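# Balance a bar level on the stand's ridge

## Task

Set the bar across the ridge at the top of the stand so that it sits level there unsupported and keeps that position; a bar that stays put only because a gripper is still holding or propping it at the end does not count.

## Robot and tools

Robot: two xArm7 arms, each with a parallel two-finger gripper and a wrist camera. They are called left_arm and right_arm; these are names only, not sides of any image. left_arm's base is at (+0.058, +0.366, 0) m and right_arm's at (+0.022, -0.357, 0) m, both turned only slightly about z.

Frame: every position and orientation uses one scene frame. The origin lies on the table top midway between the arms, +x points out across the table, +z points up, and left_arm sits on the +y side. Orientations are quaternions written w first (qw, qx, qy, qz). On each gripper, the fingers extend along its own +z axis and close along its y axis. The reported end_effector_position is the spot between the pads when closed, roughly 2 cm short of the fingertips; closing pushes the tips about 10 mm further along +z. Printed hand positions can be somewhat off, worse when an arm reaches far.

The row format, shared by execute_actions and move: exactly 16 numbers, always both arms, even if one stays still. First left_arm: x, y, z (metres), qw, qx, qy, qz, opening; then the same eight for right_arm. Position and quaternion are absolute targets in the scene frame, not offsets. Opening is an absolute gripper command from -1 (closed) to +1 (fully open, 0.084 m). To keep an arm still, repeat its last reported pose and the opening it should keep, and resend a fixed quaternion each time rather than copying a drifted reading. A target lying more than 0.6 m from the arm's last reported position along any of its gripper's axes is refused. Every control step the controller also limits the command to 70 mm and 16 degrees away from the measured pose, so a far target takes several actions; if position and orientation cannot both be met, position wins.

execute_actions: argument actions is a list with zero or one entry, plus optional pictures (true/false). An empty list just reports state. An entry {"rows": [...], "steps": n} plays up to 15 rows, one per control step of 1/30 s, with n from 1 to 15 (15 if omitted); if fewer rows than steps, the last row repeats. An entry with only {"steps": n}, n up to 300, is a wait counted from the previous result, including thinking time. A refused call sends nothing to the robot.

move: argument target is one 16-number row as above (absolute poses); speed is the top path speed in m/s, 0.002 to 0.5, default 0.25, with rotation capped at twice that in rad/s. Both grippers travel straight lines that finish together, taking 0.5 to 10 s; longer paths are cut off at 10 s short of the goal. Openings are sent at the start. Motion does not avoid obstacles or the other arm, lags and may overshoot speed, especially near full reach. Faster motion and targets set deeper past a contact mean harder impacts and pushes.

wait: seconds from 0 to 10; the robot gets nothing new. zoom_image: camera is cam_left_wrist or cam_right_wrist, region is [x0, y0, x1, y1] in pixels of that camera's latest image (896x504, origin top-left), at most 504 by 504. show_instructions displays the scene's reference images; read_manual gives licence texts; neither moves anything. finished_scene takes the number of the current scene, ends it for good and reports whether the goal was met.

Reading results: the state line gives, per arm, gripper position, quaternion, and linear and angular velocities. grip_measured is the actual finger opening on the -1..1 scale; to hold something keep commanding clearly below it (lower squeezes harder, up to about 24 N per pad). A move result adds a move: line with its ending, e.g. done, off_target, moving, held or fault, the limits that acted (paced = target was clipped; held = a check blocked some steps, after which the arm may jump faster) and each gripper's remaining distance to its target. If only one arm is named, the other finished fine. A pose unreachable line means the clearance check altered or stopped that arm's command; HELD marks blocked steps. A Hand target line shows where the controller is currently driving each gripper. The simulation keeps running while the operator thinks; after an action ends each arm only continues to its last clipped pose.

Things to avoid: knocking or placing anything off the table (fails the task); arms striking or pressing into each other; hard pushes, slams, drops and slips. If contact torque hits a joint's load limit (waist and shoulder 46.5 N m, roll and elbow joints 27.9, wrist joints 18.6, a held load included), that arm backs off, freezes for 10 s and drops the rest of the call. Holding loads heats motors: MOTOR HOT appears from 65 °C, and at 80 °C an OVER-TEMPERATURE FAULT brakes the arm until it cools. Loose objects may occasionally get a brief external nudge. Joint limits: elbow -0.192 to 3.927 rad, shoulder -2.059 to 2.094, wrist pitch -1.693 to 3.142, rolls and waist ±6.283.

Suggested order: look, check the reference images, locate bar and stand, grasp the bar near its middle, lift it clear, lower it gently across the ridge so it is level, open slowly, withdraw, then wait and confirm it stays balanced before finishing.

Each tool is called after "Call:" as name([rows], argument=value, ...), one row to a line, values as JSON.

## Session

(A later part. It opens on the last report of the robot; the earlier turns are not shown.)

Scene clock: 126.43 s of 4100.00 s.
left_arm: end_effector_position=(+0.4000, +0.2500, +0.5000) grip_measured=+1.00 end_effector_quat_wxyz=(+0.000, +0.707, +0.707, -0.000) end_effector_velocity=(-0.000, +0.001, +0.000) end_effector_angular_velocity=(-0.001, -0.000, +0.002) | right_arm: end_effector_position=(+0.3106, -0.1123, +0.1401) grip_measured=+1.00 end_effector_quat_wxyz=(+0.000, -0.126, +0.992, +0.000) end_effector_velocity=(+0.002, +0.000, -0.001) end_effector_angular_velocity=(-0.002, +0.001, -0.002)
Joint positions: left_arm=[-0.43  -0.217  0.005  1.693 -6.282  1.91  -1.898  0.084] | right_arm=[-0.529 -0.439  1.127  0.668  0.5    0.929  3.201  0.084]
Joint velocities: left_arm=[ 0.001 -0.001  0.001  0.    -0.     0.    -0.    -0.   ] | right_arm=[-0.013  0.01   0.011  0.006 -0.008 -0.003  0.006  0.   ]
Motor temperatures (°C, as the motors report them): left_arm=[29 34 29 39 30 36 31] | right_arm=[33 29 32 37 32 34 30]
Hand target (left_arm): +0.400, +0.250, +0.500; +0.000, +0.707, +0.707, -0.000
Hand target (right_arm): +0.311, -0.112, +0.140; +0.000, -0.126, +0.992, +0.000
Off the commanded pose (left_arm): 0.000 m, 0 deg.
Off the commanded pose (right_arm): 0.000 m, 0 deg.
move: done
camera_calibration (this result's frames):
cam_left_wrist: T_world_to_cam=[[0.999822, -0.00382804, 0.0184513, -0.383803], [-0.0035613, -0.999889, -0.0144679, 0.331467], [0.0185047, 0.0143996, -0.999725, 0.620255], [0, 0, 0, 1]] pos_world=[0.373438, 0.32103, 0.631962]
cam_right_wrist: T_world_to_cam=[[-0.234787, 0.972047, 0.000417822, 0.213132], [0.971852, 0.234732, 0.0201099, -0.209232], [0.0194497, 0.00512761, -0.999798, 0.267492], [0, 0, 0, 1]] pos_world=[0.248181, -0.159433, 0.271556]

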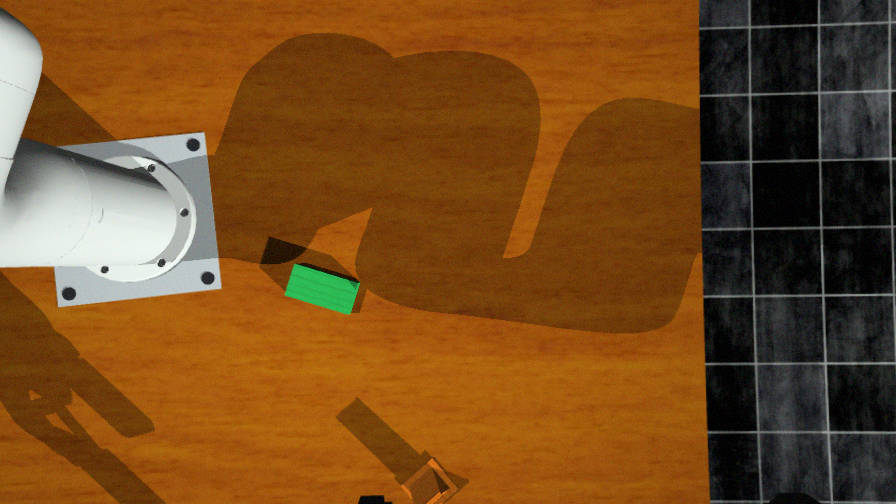

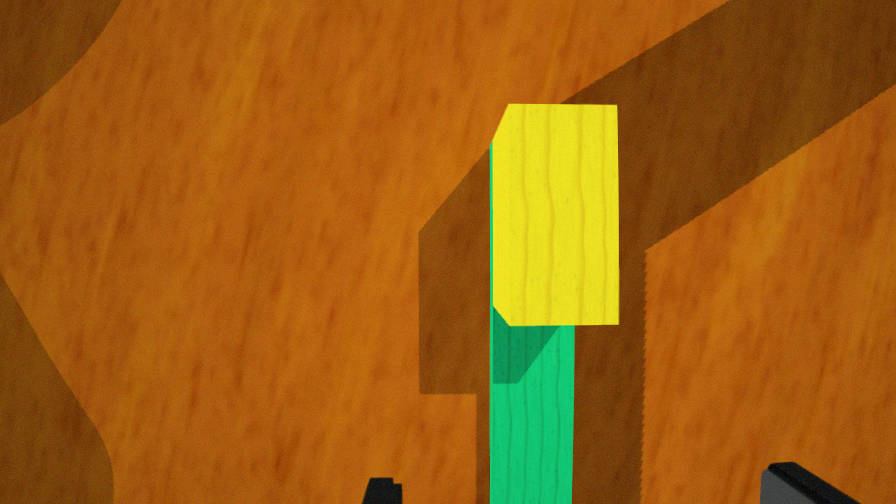

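Call:
move(target=[0.40,0.25,0.50,0,0.707,0.707,0,1, 0.310,-0.110,0.028,0,0.126,-0.992,0,1], speed=0.12)

Call:
move(target=[0.40,0.25,0.50,0,0.707,0.707,0,1, 0.310,-0.110,0.028,0,0.126,-0.992,0,-1])

Call:
move(target=[0.40,0.25,0.50,0,0.707,0.707,0,1, 0.310,-0.110,0.16,0,0.126,-0.992,0,-1], speed=0.12)

Scene clock: 153.57 s of 4100.00 s.
left_arm: end_effector_position=(+0.4000, +0.2500, +0.5000) grip_measured=+1.00 end_effector_quat_wxyz=(-0.000, +0.707, +0.707, -0.000) end_effector_velocity=(+0.000, -0.000, -0.000) end_effector_angular_velocity=(+0.001, -0.000, -0.000) | right_arm: end_effector_position=(+0.3101, -0.1099, +0.0277) grip_measured=+1.00 end_effector_quat_wxyz=(+0.000, -0.126, +0.992, +0.000) end_effector_velocity=(+0.000, +0.001, -0.000) end_effector_angular_velocity=(+0.000, +0.009, +0.003)
Joint positions: left_arm=[-0.43  -0.217  0.005  1.693 -6.282  1.91  -1.898  0.084] | right_arm=[-1.328 -0.267  2.029  0.583  0.5    0.516  3.232  0.084]
Joint velocities: left_arm=[ 0.001  0.    -0.001 -0.     0.    -0.    -0.     0.   ] | right_arm=[-0.014 -0.005  0.011  0.009  0.009  0.014 -0.012  0.   ]
Motor temperatures (°C, as the motors report them): left_arm=[29 34 29 39 30 36 31] | right_arm=[33 29 32 41 31 34 30]
Hand target (left_arm): +0.400, +0.250, +0.500; -0.000, +0.707, +0.707, -0.000
Hand target (right_arm): +0.310, -0.110, +0.028; -0.000, -0.126, +0.992, +0.000
Off the commanded pose (left_arm): 0.000 m, 0 deg.
Off the commanded pose (right_arm): 0.000 m, 0 deg.
After step 90, 21.93 s passed at rest.
move: done
camera_calibration (this result's frames):
cam_left_wrist: T_world_to_cam=[[0.999822, -0.00382803, 0.018451, -0.383803], [-0.00356129, -0.999889, -0.014468, 0.331467], [0.0185043, 0.0143997, -0.999725, 0.620255], [0, 0, 0, 1]] pos_world=[0.373438, 0.32103, 0.631962]
cam_right_wrist: T_world_to_cam=[[-0.2345, 0.972116, 0.000466582, 0.210661], [0.971928, 0.234445, 0.0198104, -0.207021], [0.0191486, 0.00509901, -0.999804, 0.155192], [0, 0, 0, 1]] pos_world=[0.247638, -0.157043, 0.159164]

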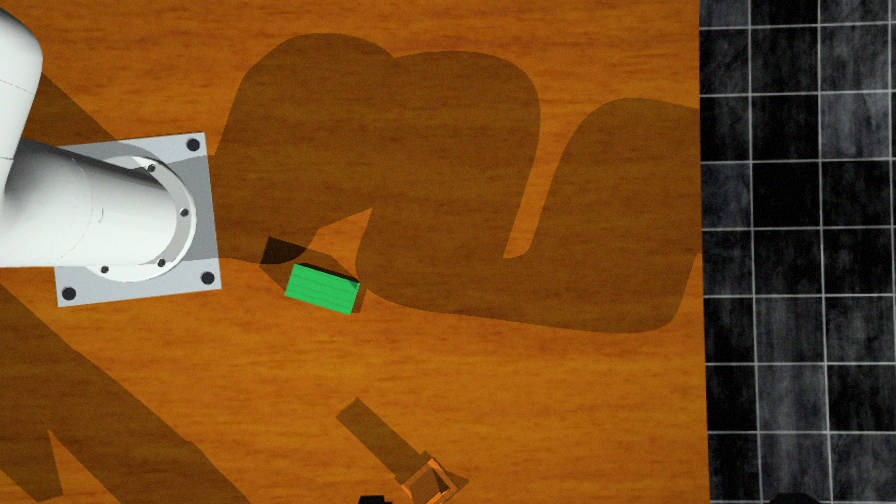

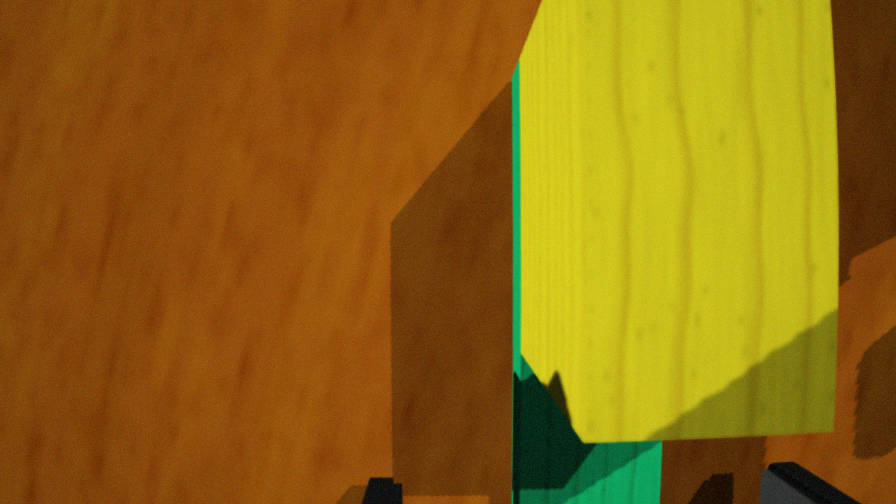

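Scene clock: 154.27 s of 4100.00 s.
left_arm: end_effector_position=(+0.4000, +0.2500, +0.5000) grip_measured=+1.00 end_effector_quat_wxyz=(+0.000, +0.707, +0.707, -0.000) end_effector_velocity=(-0.000, -0.001, +0.000) end_effector_angular_velocity=(+0.000, -0.001, -0.002) | right_arm: end_effector_position=(+0.3099, -0.1101, +0.0279) grip_measured=-0.26 end_effector_quat_wxyz=(-0.000, -0.126, +0.992, -0.000) end_effector_velocity=(+0.000, -0.000, +0.000) end_effector_angular_velocity=(+0.001, +0.000, -0.000)
Joint positions: left_arm=[-0.43  -0.217  0.005  1.693 -6.282  1.91  -1.898  0.084] | right_arm=[-1.326 -0.266  2.027  0.582  0.497  0.517  3.233  0.033]
Joint velocities: left_arm=[-0.    -0.    -0.002  0.    -0.    -0.    -0.     0.   ] | right_arm=[-0.     0.001 -0.001  0.001 -0.001  0.001  0.    -0.   ]
Motor temperatures (°C, as the motors report them): left_arm=[29 34 29 39 30 36 31] | right_arm=[33 29 32 40 31 34 30]
Hand target (left_arm): +0.400, +0.250, +0.500; +0.000, +0.707, +0.707, -0.000
Hand target (right_arm): +0.310, -0.110, +0.028; +0.000, -0.126, +0.992, -0.000
Off the commanded pose (left_arm): 0.000 m, 0 deg.
Off the commanded pose (right_arm): 0.000 m, 0 deg.
move: done
camera_calibration (this result's frames):
cam_left_wrist: T_world_to_cam=[[0.999822, -0.0038282, 0.0184513, -0.383803], [-0.00356145, -0.999889, -0.014468, 0.331467], [0.0185046, 0.0143997, -0.999725, 0.620255], [0, 0, 0, 1]] pos_world=[0.373438, 0.32103, 0.631962]
cam_right_wrist: T_world_to_cam=[[-0.234945, 0.972009, 0.000084784, 0.210944], [0.97183, 0.2349, 0.0191747, -0.206708], [0.0186181, 0.00458741, -0.999816, 0.155482], [0, 0, 0, 1]] pos_world=[0.247551, -0.157196, 0.159399]

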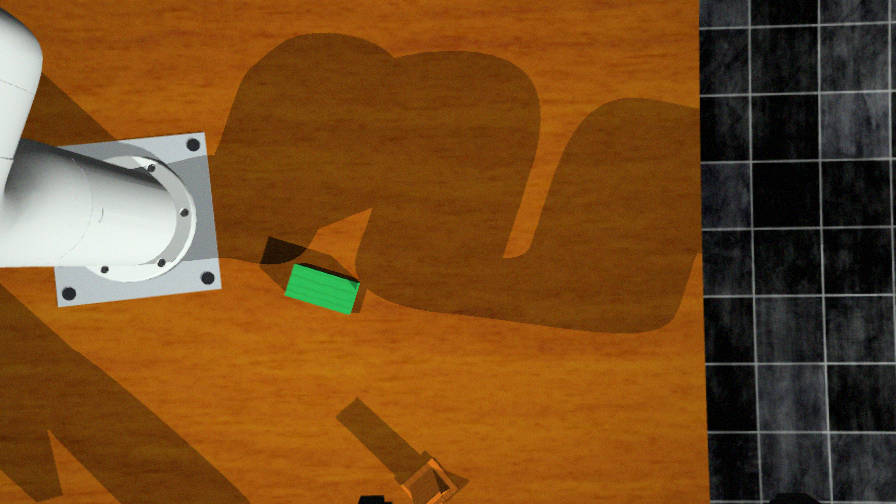

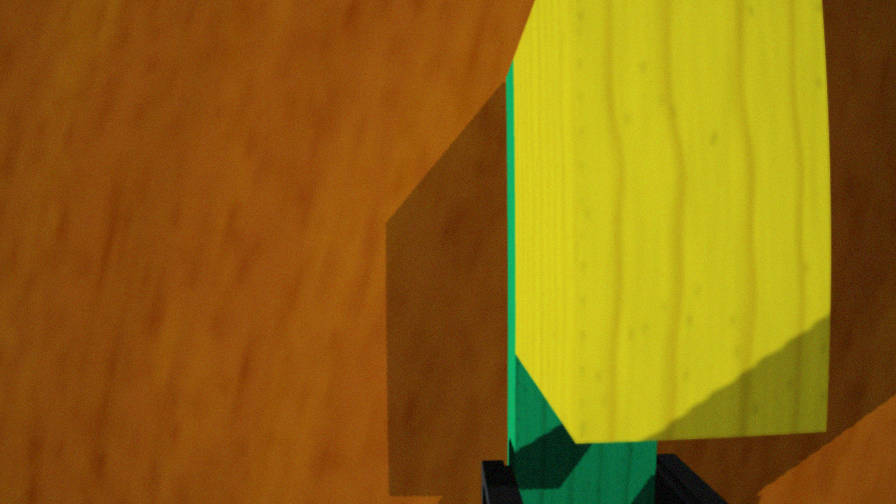

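Scene clock: 155.90 s of 4100.00 s.
left_arm: end_effector_position=(+0.4000, +0.2500, +0.5000) grip_measured=+1.00 end_effector_quat_wxyz=(-0.000, +0.707, +0.707, -0.000) end_effector_velocity=(+0.000, +0.000, -0.000) end_effector_angular_velocity=(+0.000, +0.000, +0.001) | right_arm: end_effector_position=(+0.3100, -0.1106, +0.1600) grip_measured=-0.26 end_effector_quat_wxyz=(-0.001, -0.125, +0.992, -0.000) end_effector_velocity=(-0.000, +0.001, +0.002) end_effector_angular_velocity=(+0.008, -0.010, -0.000)
Joint positions: left_arm=[-0.43  -0.217  0.005  1.693 -6.282  1.91  -1.898  0.084] | right_arm=[-1.397  0.453  2.089  0.699 -0.471  0.991  3.972  0.033]
Joint velocities: left_arm=[-0.001  0.     0.001 -0.     0.    -0.    -0.001  0.   ] | right_arm=[-0.011  0.01   0.014 -0.006 -0.011 -0.006  0.01   0.   ]
Motor temperatures (°C, as the motors report them): left_arm=[29 34 29 39 30 36 31] | right_arm=[33 29 32 41 31 34 30]
Hand target (left_arm): +0.400, +0.250, +0.500; +0.000, +0.707, +0.707, +0.000
Hand target (right_arm): +0.310, -0.111, +0.160; -0.000, -0.125, +0.992, +0.000
Off the commanded pose (left_arm): 0.000 m, 0 deg.
Off the commanded pose (right_arm): 0.001 m, 0 deg.
move: done
camera_calibration (this result's frames):
cam_left_wrist: T_world_to_cam=[[0.999822, -0.00382796, 0.0184511, -0.383803], [-0.00356122, -0.999889, -0.0144679, 0.331467], [0.0185044, 0.0143996, -0.999725, 0.620255], [0, 0, 0, 1]] pos_world=[0.373438, 0.32103, 0.631962]
cam_right_wrist: T_world_to_cam=[[-0.233571, 0.97234, -0.000392081, 0.211175], [0.972182, 0.233541, 0.0179201, -0.209274], [0.017516, 0.00380444, -0.999839, 0.287792], [0, 0, 0, 1]] pos_world=[0.247736, -0.157555, 0.291578]

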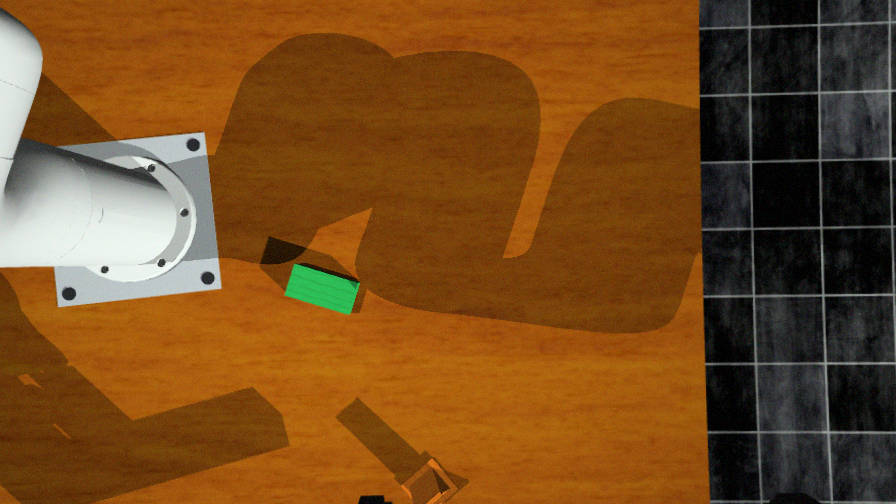

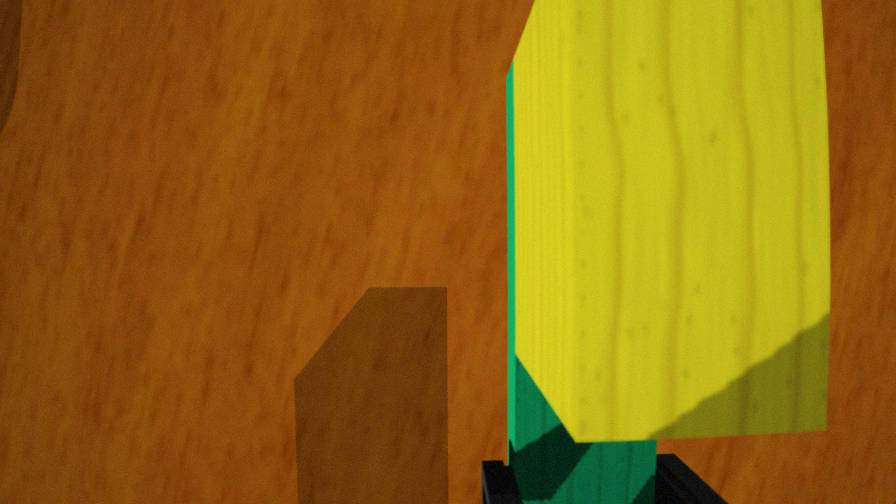

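Held. Carry over the stand.

Call:
move(target=[0.40,0.25,0.50,0,0.707,0.707,0,1, 0.38,0.055,0.13,0,-0.425,-0.905,0,-1], speed=0.15)

Scene clock: 162.47 s of 4100.00 s.
left_arm: end_effector_position=(+0.4000, +0.2500, +0.5000) grip_measured=+1.00 end_effector_quat_wxyz=(+0.000, +0.707, +0.707, +0.000) end_effector_velocity=(+0.000, +0.000, -0.000) end_effector_angular_velocity=(+0.000, +0.001, +0.001) | right_arm: end_effector_position=(+0.3800, +0.0552, +0.1300) grip_measured=-0.26 end_effector_quat_wxyz=(+0.000, +0.424, +0.906, +0.000) end_effector_velocity=(-0.000, +0.001, -0.000) end_effector_angular_velocity=(-0.002, +0.002, -0.003)
Joint positions: left_arm=[-0.43  -0.217  0.005  1.693 -6.282  1.91  -1.898  0.084] | right_arm=[-1.483 -0.592  2.111  1.305  0.584  1.052  4.485  0.033]
Joint velocities: left_arm=[ 0.001  0.001 -0.     0.    -0.     0.    -0.     0.   ] | right_arm=[-0.002 -0.004  0.002  0.006  0.001  0.005  0.005  0.   ]
Motor temperatures (°C, as the motors report them): left_arm=[29 34 29 39 30 36 31] | right_arm=[33 29 32 41 31 34 30]
Hand target (left_arm): +0.400, +0.250, +0.500; +0.000, +0.707, +0.707, +0.000
Hand target (right_arm): +0.380, +0.055, +0.130; +0.000, +0.424, +0.906, +0.000
Off the commanded pose (left_arm): 0.000 m, 0 deg.
Off the commanded pose (right_arm): 0.000 m, 0 deg.
move: done
camera_calibration (this result's frames):
cam_left_wrist: T_world_to_cam=[[0.999822, -0.00382792, 0.0184513, -0.383803], [-0.00356117, -0.999889, -0.014468, 0.331467], [0.0185047, 0.0143997, -0.999725, 0.620255], [0, 0, 0, 1]] pos_world=[0.373438, 0.32103, 0.631962]
cam_right_wrist: T_world_to_cam=[[0.777665, 0.628678, 0.000548585, -0.299131], [0.62855, -0.777523, 0.0195846, -0.129306], [0.0127389, -0.0148854, -0.999808, 0.258776], [0, 0, 0, 1]] pos_world=[0.310603, 0.0913708, 0.261423]

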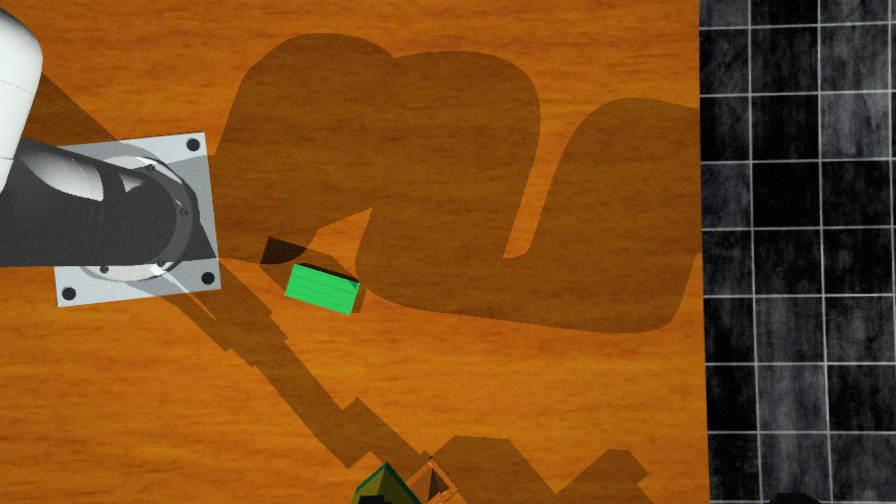

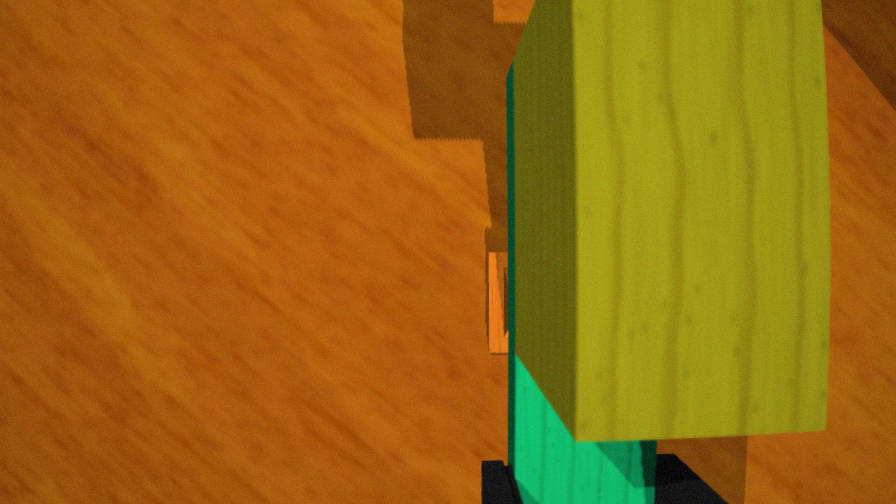

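Call:
move(target=[0.40,0.25,0.50,0,0.707,0.707,0,1, 0.3715,0.0655,0.10,0,-0.425,-0.905,0,-1], speed=0.05)

Scene clock: 169.23 s of 4100.00 s.
left_arm: end_effector_position=(+0.4000, +0.2500, +0.5000) grip_measured=+1.00 end_effector_quat_wxyz=(+0.000, +0.707, +0.707, -0.000) end_effector_velocity=(-0.000, -0.001, +0.000) end_effector_angular_velocity=(+0.000, -0.001, -0.002) | right_arm: end_effector_position=(+0.3717, +0.0655, +0.1003) grip_measured=-0.26 end_effector_quat_wxyz=(+0.000, +0.425, +0.905, +0.000) end_effector_velocity=(-0.000, +0.001, -0.000) end_effector_angular_velocity=(+0.001, -0.002, +0.001)
Joint positions: left_arm=[-0.43  -0.217  0.005  1.693 -6.282  1.91  -1.898  0.084] | right_arm=[-1.494 -0.643  2.159  1.292  0.634  1.     4.483  0.033]
Joint velocities: left_arm=[ 0.    -0.    -0.002  0.     0.    -0.     0.001  0.   ] | right_arm=[ 0.001 -0.001  0.     0.     0.001 -0.002 -0.001  0.   ]
Motor temperatures (°C, as the motors report them): left_arm=[29 34 29 39 30 36 31] | right_arm=[33 30 33 41 31 34 30]
Hand target (left_arm): +0.400, +0.250, +0.500; +0.000, +0.707, +0.707, +0.000
Hand target (right_arm): +0.372, +0.066, +0.100; -0.000, +0.425, +0.905, +0.000
Off the commanded pose (left_arm): 0.000 m, 0 deg.
Off the commanded pose (right_arm): 0.000 m, 0 deg.
After step 90, 2.77 s passed at rest.
move: done
camera_calibration (this result's frames):
cam_left_wrist: T_world_to_cam=[[0.999822, -0.00382809, 0.0184513, -0.383803], [-0.00356135, -0.999889, -0.0144679, 0.331467], [0.0185046, 0.0143996, -0.999725, 0.620255], [0, 0, 0, 1]] pos_world=[0.373438, 0.32103, 0.631962]
cam_right_wrist: T_world_to_cam=[[0.779497, 0.626406, 0.000619527, -0.299745], [0.62628, -0.779359, 0.0193331, -0.114571], [0.0125932, -0.0146821, -0.999813, 0.229352], [0, 0, 0, 1]] pos_world=[0.302515, 0.101838, 0.231709]

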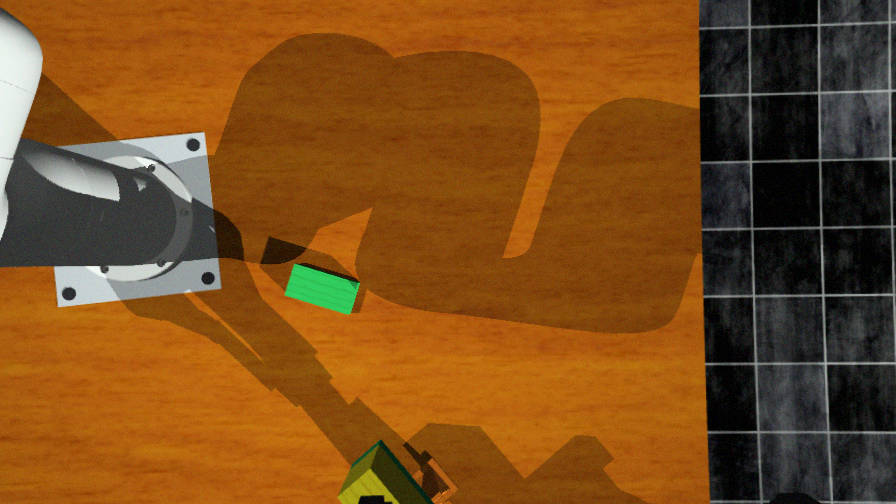

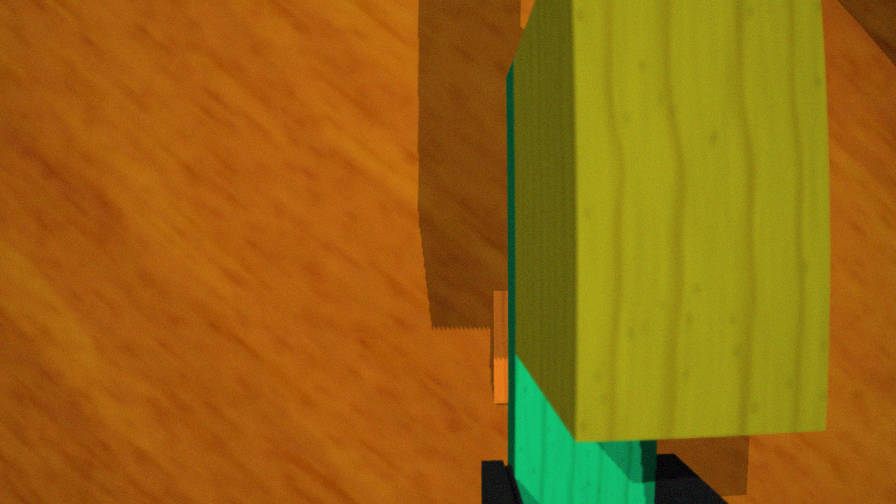

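Call:
move(target=[0.40,0.25,0.50,0,0.707,0.707,0,1, 0.3715,0.0655,0.0735,0,-0.425,-0.905,0,-1], speed=0.02)

Call:
move(target=[0.40,0.25,0.50,0,0.707,0.707,0,1, 0.3715,0.0655,0.0735,0,-0.425,-0.905,0,0.2])

Call:
move(target=[0.40,0.25,0.50,0,0.707,0.707,0,1, 0.3715,0.0655,0.30,0,-0.425,-0.905,0,1], speed=0.08)

Scene clock: 176.40 s of 4100.00 s.
left_arm: end_effector_position=(+0.4000, +0.2500, +0.5000) grip_measured=+1.00 end_effector_quat_wxyz=(+0.000, +0.707, +0.707, +0.000) end_effector_velocity=(-0.000, -0.000, -0.000) end_effector_angular_velocity=(+0.001, +0.001, -0.000) | right_arm: end_effector_position=(+0.3722, +0.0661, +0.0748) grip_measured=-0.26 end_effector_quat_wxyz=(+0.000, +0.425, +0.905, +0.001) end_effector_velocity=(+0.000, +0.001, -0.002) end_effector_angular_velocity=(+0.003, -0.003, +0.000)
Joint positions: left_arm=[-0.43  -0.217  0.005  1.693 -6.282  1.91  -1.898  0.084] | right_arm=[-1.52  -0.683  2.199  1.279  0.678  0.952  4.457  0.033]
Joint velocities: left_arm=[ 0.     0.001 -0.001 -0.     0.     0.001 -0.     0.   ] | right_arm=[-0.001 -0.004  0.003 -0.001  0.006 -0.008 -0.003  0.   ]
Motor temperatures (°C, as the motors report them): left_arm=[29 34 29 39 30 36 31] | right_arm=[33 30 33 41 31 34 30]
Hand target (left_arm): +0.400, +0.250, +0.500; +0.000, +0.707, +0.707, -0.000
Hand target (right_arm): +0.372, +0.066, +0.073; -0.000, +0.425, +0.905, -0.000
Off the commanded pose (left_arm): 0.000 m, 0 deg.
Off the commanded pose (right_arm): 0.002 m, 0 deg.
After step 90, 2.63 s passed at rest.
move: done
camera_calibration (this result's frames):
cam_left_wrist: T_world_to_cam=[[0.999822, -0.00382828, 0.0184513, -0.383803], [-0.00356153, -0.999889, -0.014468, 0.331467], [0.0185046, 0.0143997, -0.999725, 0.620255], [0, 0, 0, 1]] pos_world=[0.373438, 0.32103, 0.631962]
cam_right_wrist: T_world_to_cam=[[0.779455, 0.626452, 0.00284236, -0.300607], [0.626304, -0.779355, 0.0186945, -0.11389], [0.0139264, -0.0127913, -0.999821, 0.203313], [0, 0, 0, 1]] pos_world=[0.302807, 0.102156, 0.20626]

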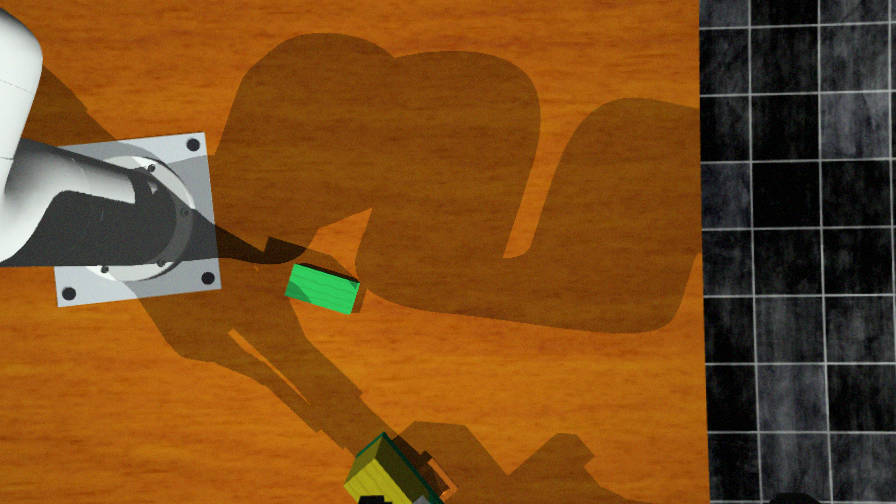

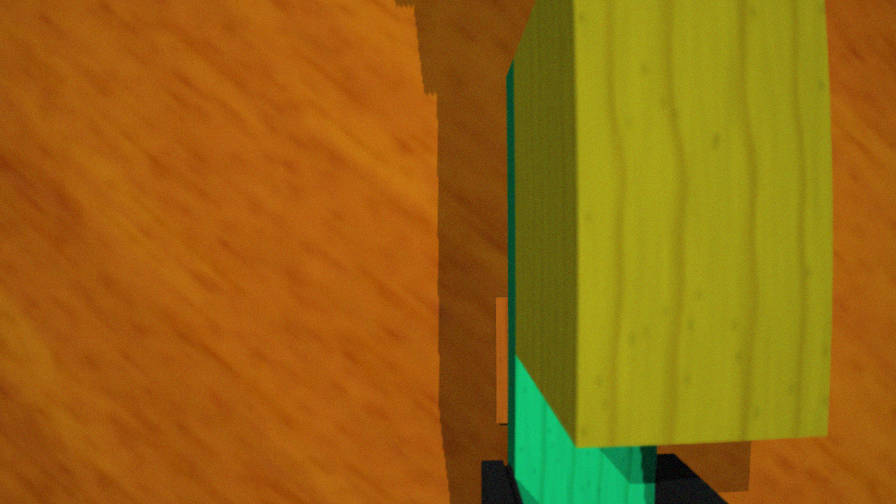

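Scene clock: 177.10 s of 4100.00 s.
left_arm: end_effector_position=(+0.4000, +0.2500, +0.5000) grip_measured=+1.00 end_effector_quat_wxyz=(+0.000, +0.707, +0.707, +0.000) end_effector_velocity=(+0.000, +0.001, -0.000) end_effector_angular_velocity=(+0.000, +0.001, +0.002) | right_arm: end_effector_position=(+0.3715, +0.0655, +0.0735) grip_measured=+0.19 end_effector_quat_wxyz=(+0.000, +0.425, +0.905, -0.000) end_effector_velocity=(-0.001, +0.000, +0.000) end_effector_angular_velocity=(+0.000, +0.002, +0.001)
Joint positions: left_arm=[-0.43  -0.217  0.005  1.693 -6.282  1.91  -1.898  0.084] | right_arm=[-1.52  -0.684  2.2    1.278  0.678  0.952  4.457  0.052]
Joint velocities: left_arm=[-0.     0.001  0.002  0.     0.     0.     0.     0.   ] | right_arm=[ 0.001  0.    -0.001  0.     0.001  0.003 -0.     0.   ]
Motor temperatures (°C, as the motors report them): left_arm=[29 34 29 39 30 36 31] | right_arm=[33 30 33 41 31 34 30]
Hand target (left_arm): +0.400, +0.250, +0.500; -0.000, +0.707, +0.707, -0.000
Hand target (right_arm): +0.371, +0.066, +0.073; +0.000, +0.425, +0.905, -0.000
Off the commanded pose (left_arm): 0.000 m, 0 deg.
Off the commanded pose (right_arm): 0.000 m, 0 deg.
move: done
camera_calibration (this result's frames):
cam_left_wrist: T_world_to_cam=[[0.999822, -0.00382797, 0.0184514, -0.383803], [-0.00356122, -0.999889, -0.0144679, 0.331467], [0.0185048, 0.0143996, -0.999725, 0.620255], [0, 0, 0, 1]] pos_world=[0.373438, 0.32103, 0.631962]
cam_right_wrist: T_world_to_cam=[[0.779354, 0.626583, 0.000254338, -0.299463], [0.62646, -0.77921, 0.0194824, -0.113997], [0.0124056, -0.0150244, -0.99981, 0.20269], [0, 0, 0, 1]] pos_world=[0.302288, 0.101856, 0.204949]

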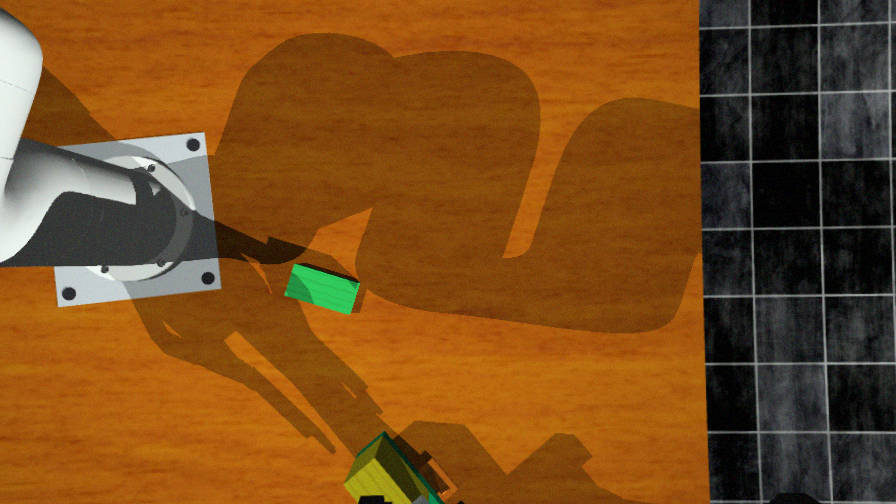

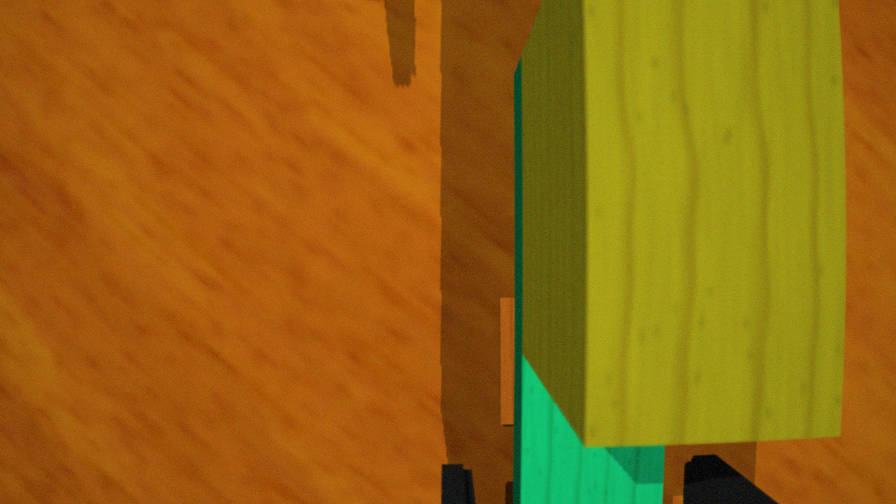

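Scene clock: 180.30 s of 4100.00 s.
left_arm: end_effector_position=(+0.4000, +0.2500, +0.5000) grip_measured=+1.00 end_effector_quat_wxyz=(-0.000, +0.707, +0.707, -0.000) end_effector_velocity=(+0.000, +0.000, -0.000) end_effector_angular_velocity=(-0.000, +0.001, +0.002) | right_arm: end_effector_position=(+0.3711, +0.0651, +0.2998) grip_measured=+1.00 end_effector_quat_wxyz=(+0.000, +0.425, +0.905, -0.000) end_effector_velocity=(+0.000, +0.000, +0.002) end_effector_angular_velocity=(-0.000, -0.001, +0.001)
Joint positions: left_arm=[-0.43  -0.217  0.005  1.693 -6.282  1.91  -1.898  0.084] | right_arm=[-1.446 -0.452  1.995  1.639  0.412  1.453  4.627  0.084]
Joint velocities: left_arm=[-0.001  0.001  0.002 -0.    -0.    -0.    -0.001  0.   ] | right_arm=[-0.003 -0.001  0.001  0.007 -0.001  0.005 -0.     0.   ]
Motor temperatures (°C, as the motors report them): left_arm=[29 34 29 39 30 36 31] | right_arm=[33 30 33 42 31 34 30]
Hand target (left_arm): +0.400, +0.250, +0.500; -0.000, +0.707, +0.707, +0.000
Hand target (right_arm): +0.371, +0.065, +0.300; +0.000, +0.425, +0.905, -0.000
Off the commanded pose (left_arm): 0.000 m, 0 deg.
Off the commanded pose (right_arm): 0.001 m, 0 deg.
move: done
camera_calibration (this result's frames):
cam_left_wrist: T_world_to_cam=[[0.999822, -0.00382778, 0.0184511, -0.383803], [-0.00356104, -0.999889, -0.0144679, 0.331467], [0.0185044, 0.0143996, -0.999725, 0.620255], [0, 0, 0, 1]] pos_world=[0.373438, 0.32103, 0.631962]
cam_right_wrist: T_world_to_cam=[[0.779317, 0.62663, -0.0000670063, -0.298859], [0.626506, -0.779161, 0.0199843, -0.118665], [0.0124706, -0.0156161, -0.9998, 0.428967], [0, 0, 0, 1]] pos_world=[0.301901, 0.101513, 0.431232]

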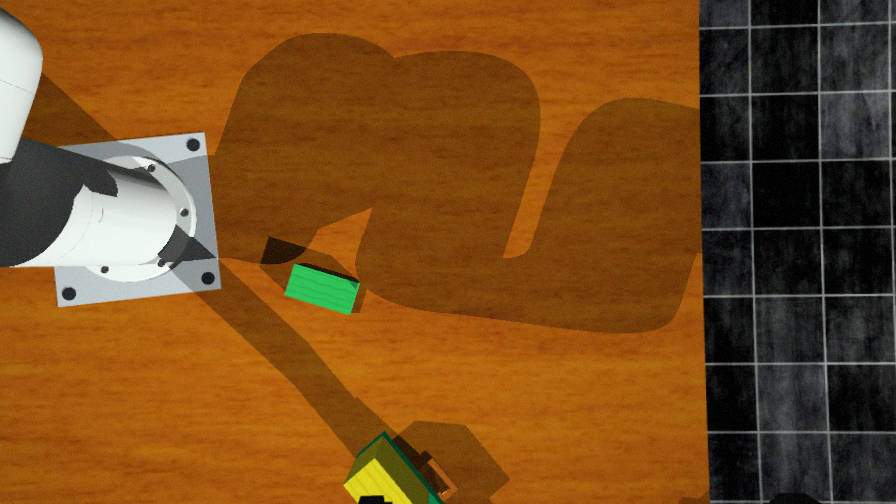

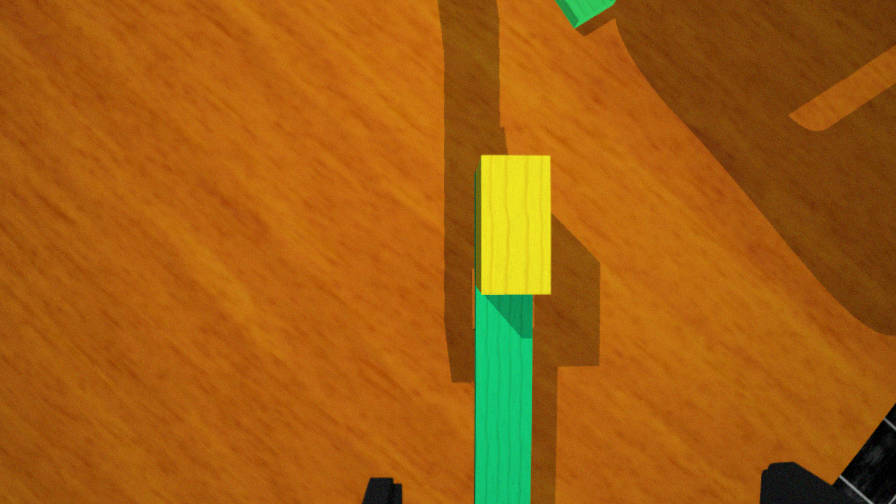

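Call:
wait(seconds=4)

Scene clock: 188.60 s of 4100.00 s.
left_arm: end_effector_position=(+0.4000, +0.2500, +0.5000) grip_measured=+1.00 end_effector_quat_wxyz=(+0.000, +0.707, +0.707, -0.000) end_effector_velocity=(+0.000, +0.000, -0.000) end_effector_angular_velocity=(-0.000, +0.000, +0.002) | right_arm: end_effector_position=(+0.3713, +0.0651, +0.3002) grip_measured=+1.00 end_effector_quat_wxyz=(+0.000, +0.425, +0.905, -0.000) end_effector_velocity=(+0.001, -0.000, -0.000) end_effector_angular_velocity=(-0.002, -0.002, -0.001)
Joint positions: left_arm=[-0.43  -0.217  0.005  1.693 -6.282  1.91  -1.898  0.084] | right_arm=[-1.447 -0.452  1.995  1.64   0.412  1.454  4.627  0.084]
Joint velocities: left_arm=[ 0.     0.001  0.001  0.     0.    -0.    -0.    -0.   ] | right_arm=[-0.    -0.001 -0.001  0.    -0.001 -0.001 -0.    -0.   ]
Motor temperatures (°C, as the motors report them): left_arm=[29 34 29 39 30 36 31] | right_arm=[33 30 33 42 31 34 30]
Hand target (left_arm): +0.400, +0.250, +0.500; -0.000, +0.707, +0.707, +0.000
Hand target (right_arm): +0.371, +0.065, +0.300; +0.000, +0.425, +0.905, -0.000
Off the commanded pose (left_arm): 0.000 m, 0 deg.
Off the commanded pose (right_arm): 0.001 m, 0 deg.
Steps of this call (steps 1 to 90: nothing new was sent; then 5.30 s passed at rest). Readings (end_effector_position):
1: left_arm (+0.4000, +0.2500, +0.5000) | right_arm (+0.3711, +0.0651, +0.2999)
2: left_arm (+0.4000, +0.2500, +0.5000) | right_arm (+0.3712, +0.0651, +0.2999)
4: left_arm (+0.4000, +0.2500, +0.5000) | right_arm (+0.3712, +0.0651, +0.3000)
8: left_arm (+0.4000, +0.2500, +0.5000) | right_arm (+0.3713, +0.0651, +0.3001)
90: the state above
camera_calibration (this result's frames):
cam_left_wrist: T_world_to_cam=[[0.999822, -0.00382795, 0.0184512, -0.383803], [-0.00356121, -0.999889, -0.0144679, 0.331467], [0.0185046, 0.0143997, -0.999725, 0.620255], [0, 0, 0, 1]] pos_world=[0.373438, 0.32103, 0.631962]
cam_right_wrist: T_world_to_cam=[[0.779412, 0.626512, 0.000449531, -0.29916], [0.626381, -0.779264, 0.0198645, -0.11869], [0.0127956, -0.015201, -0.999803, 0.429223], [0, 0, 0, 1]] pos_world=[0.302022, 0.101461, 0.43163]

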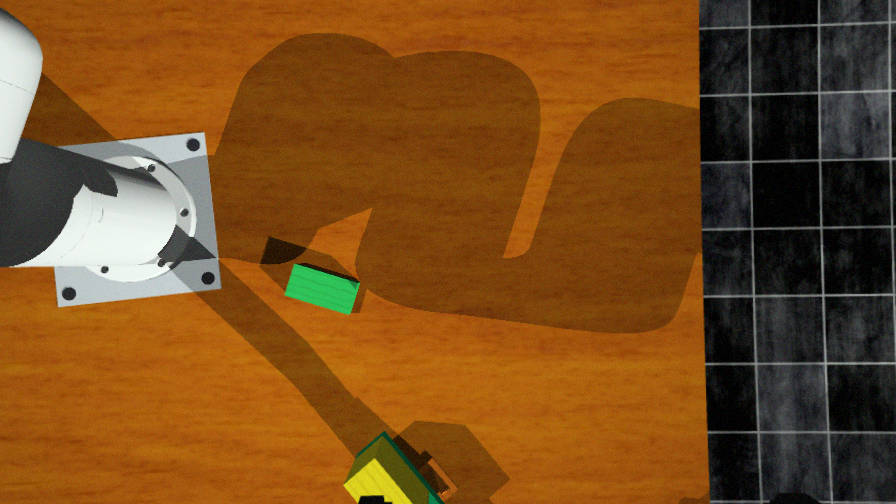

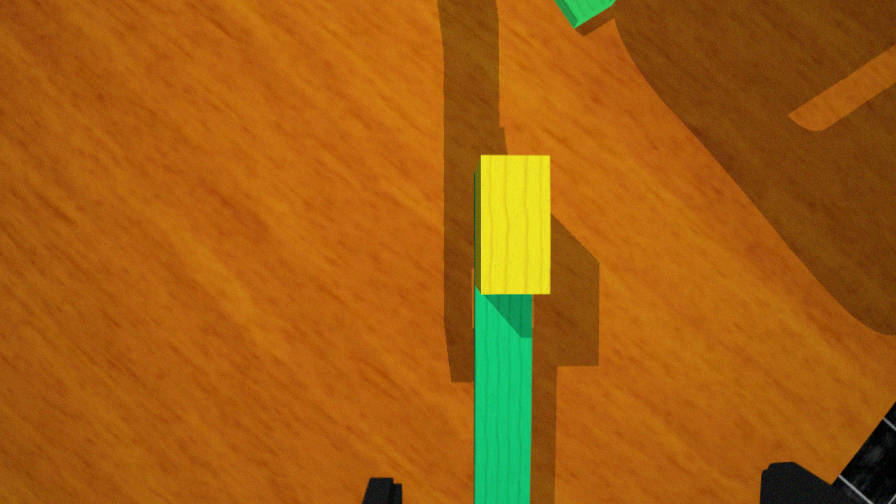

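The bar has not moved, and the block's top still looks square-on to the camera, so it is sitting level.

Call:
finished_scene(scene=2)

The scene is finished: the task was done.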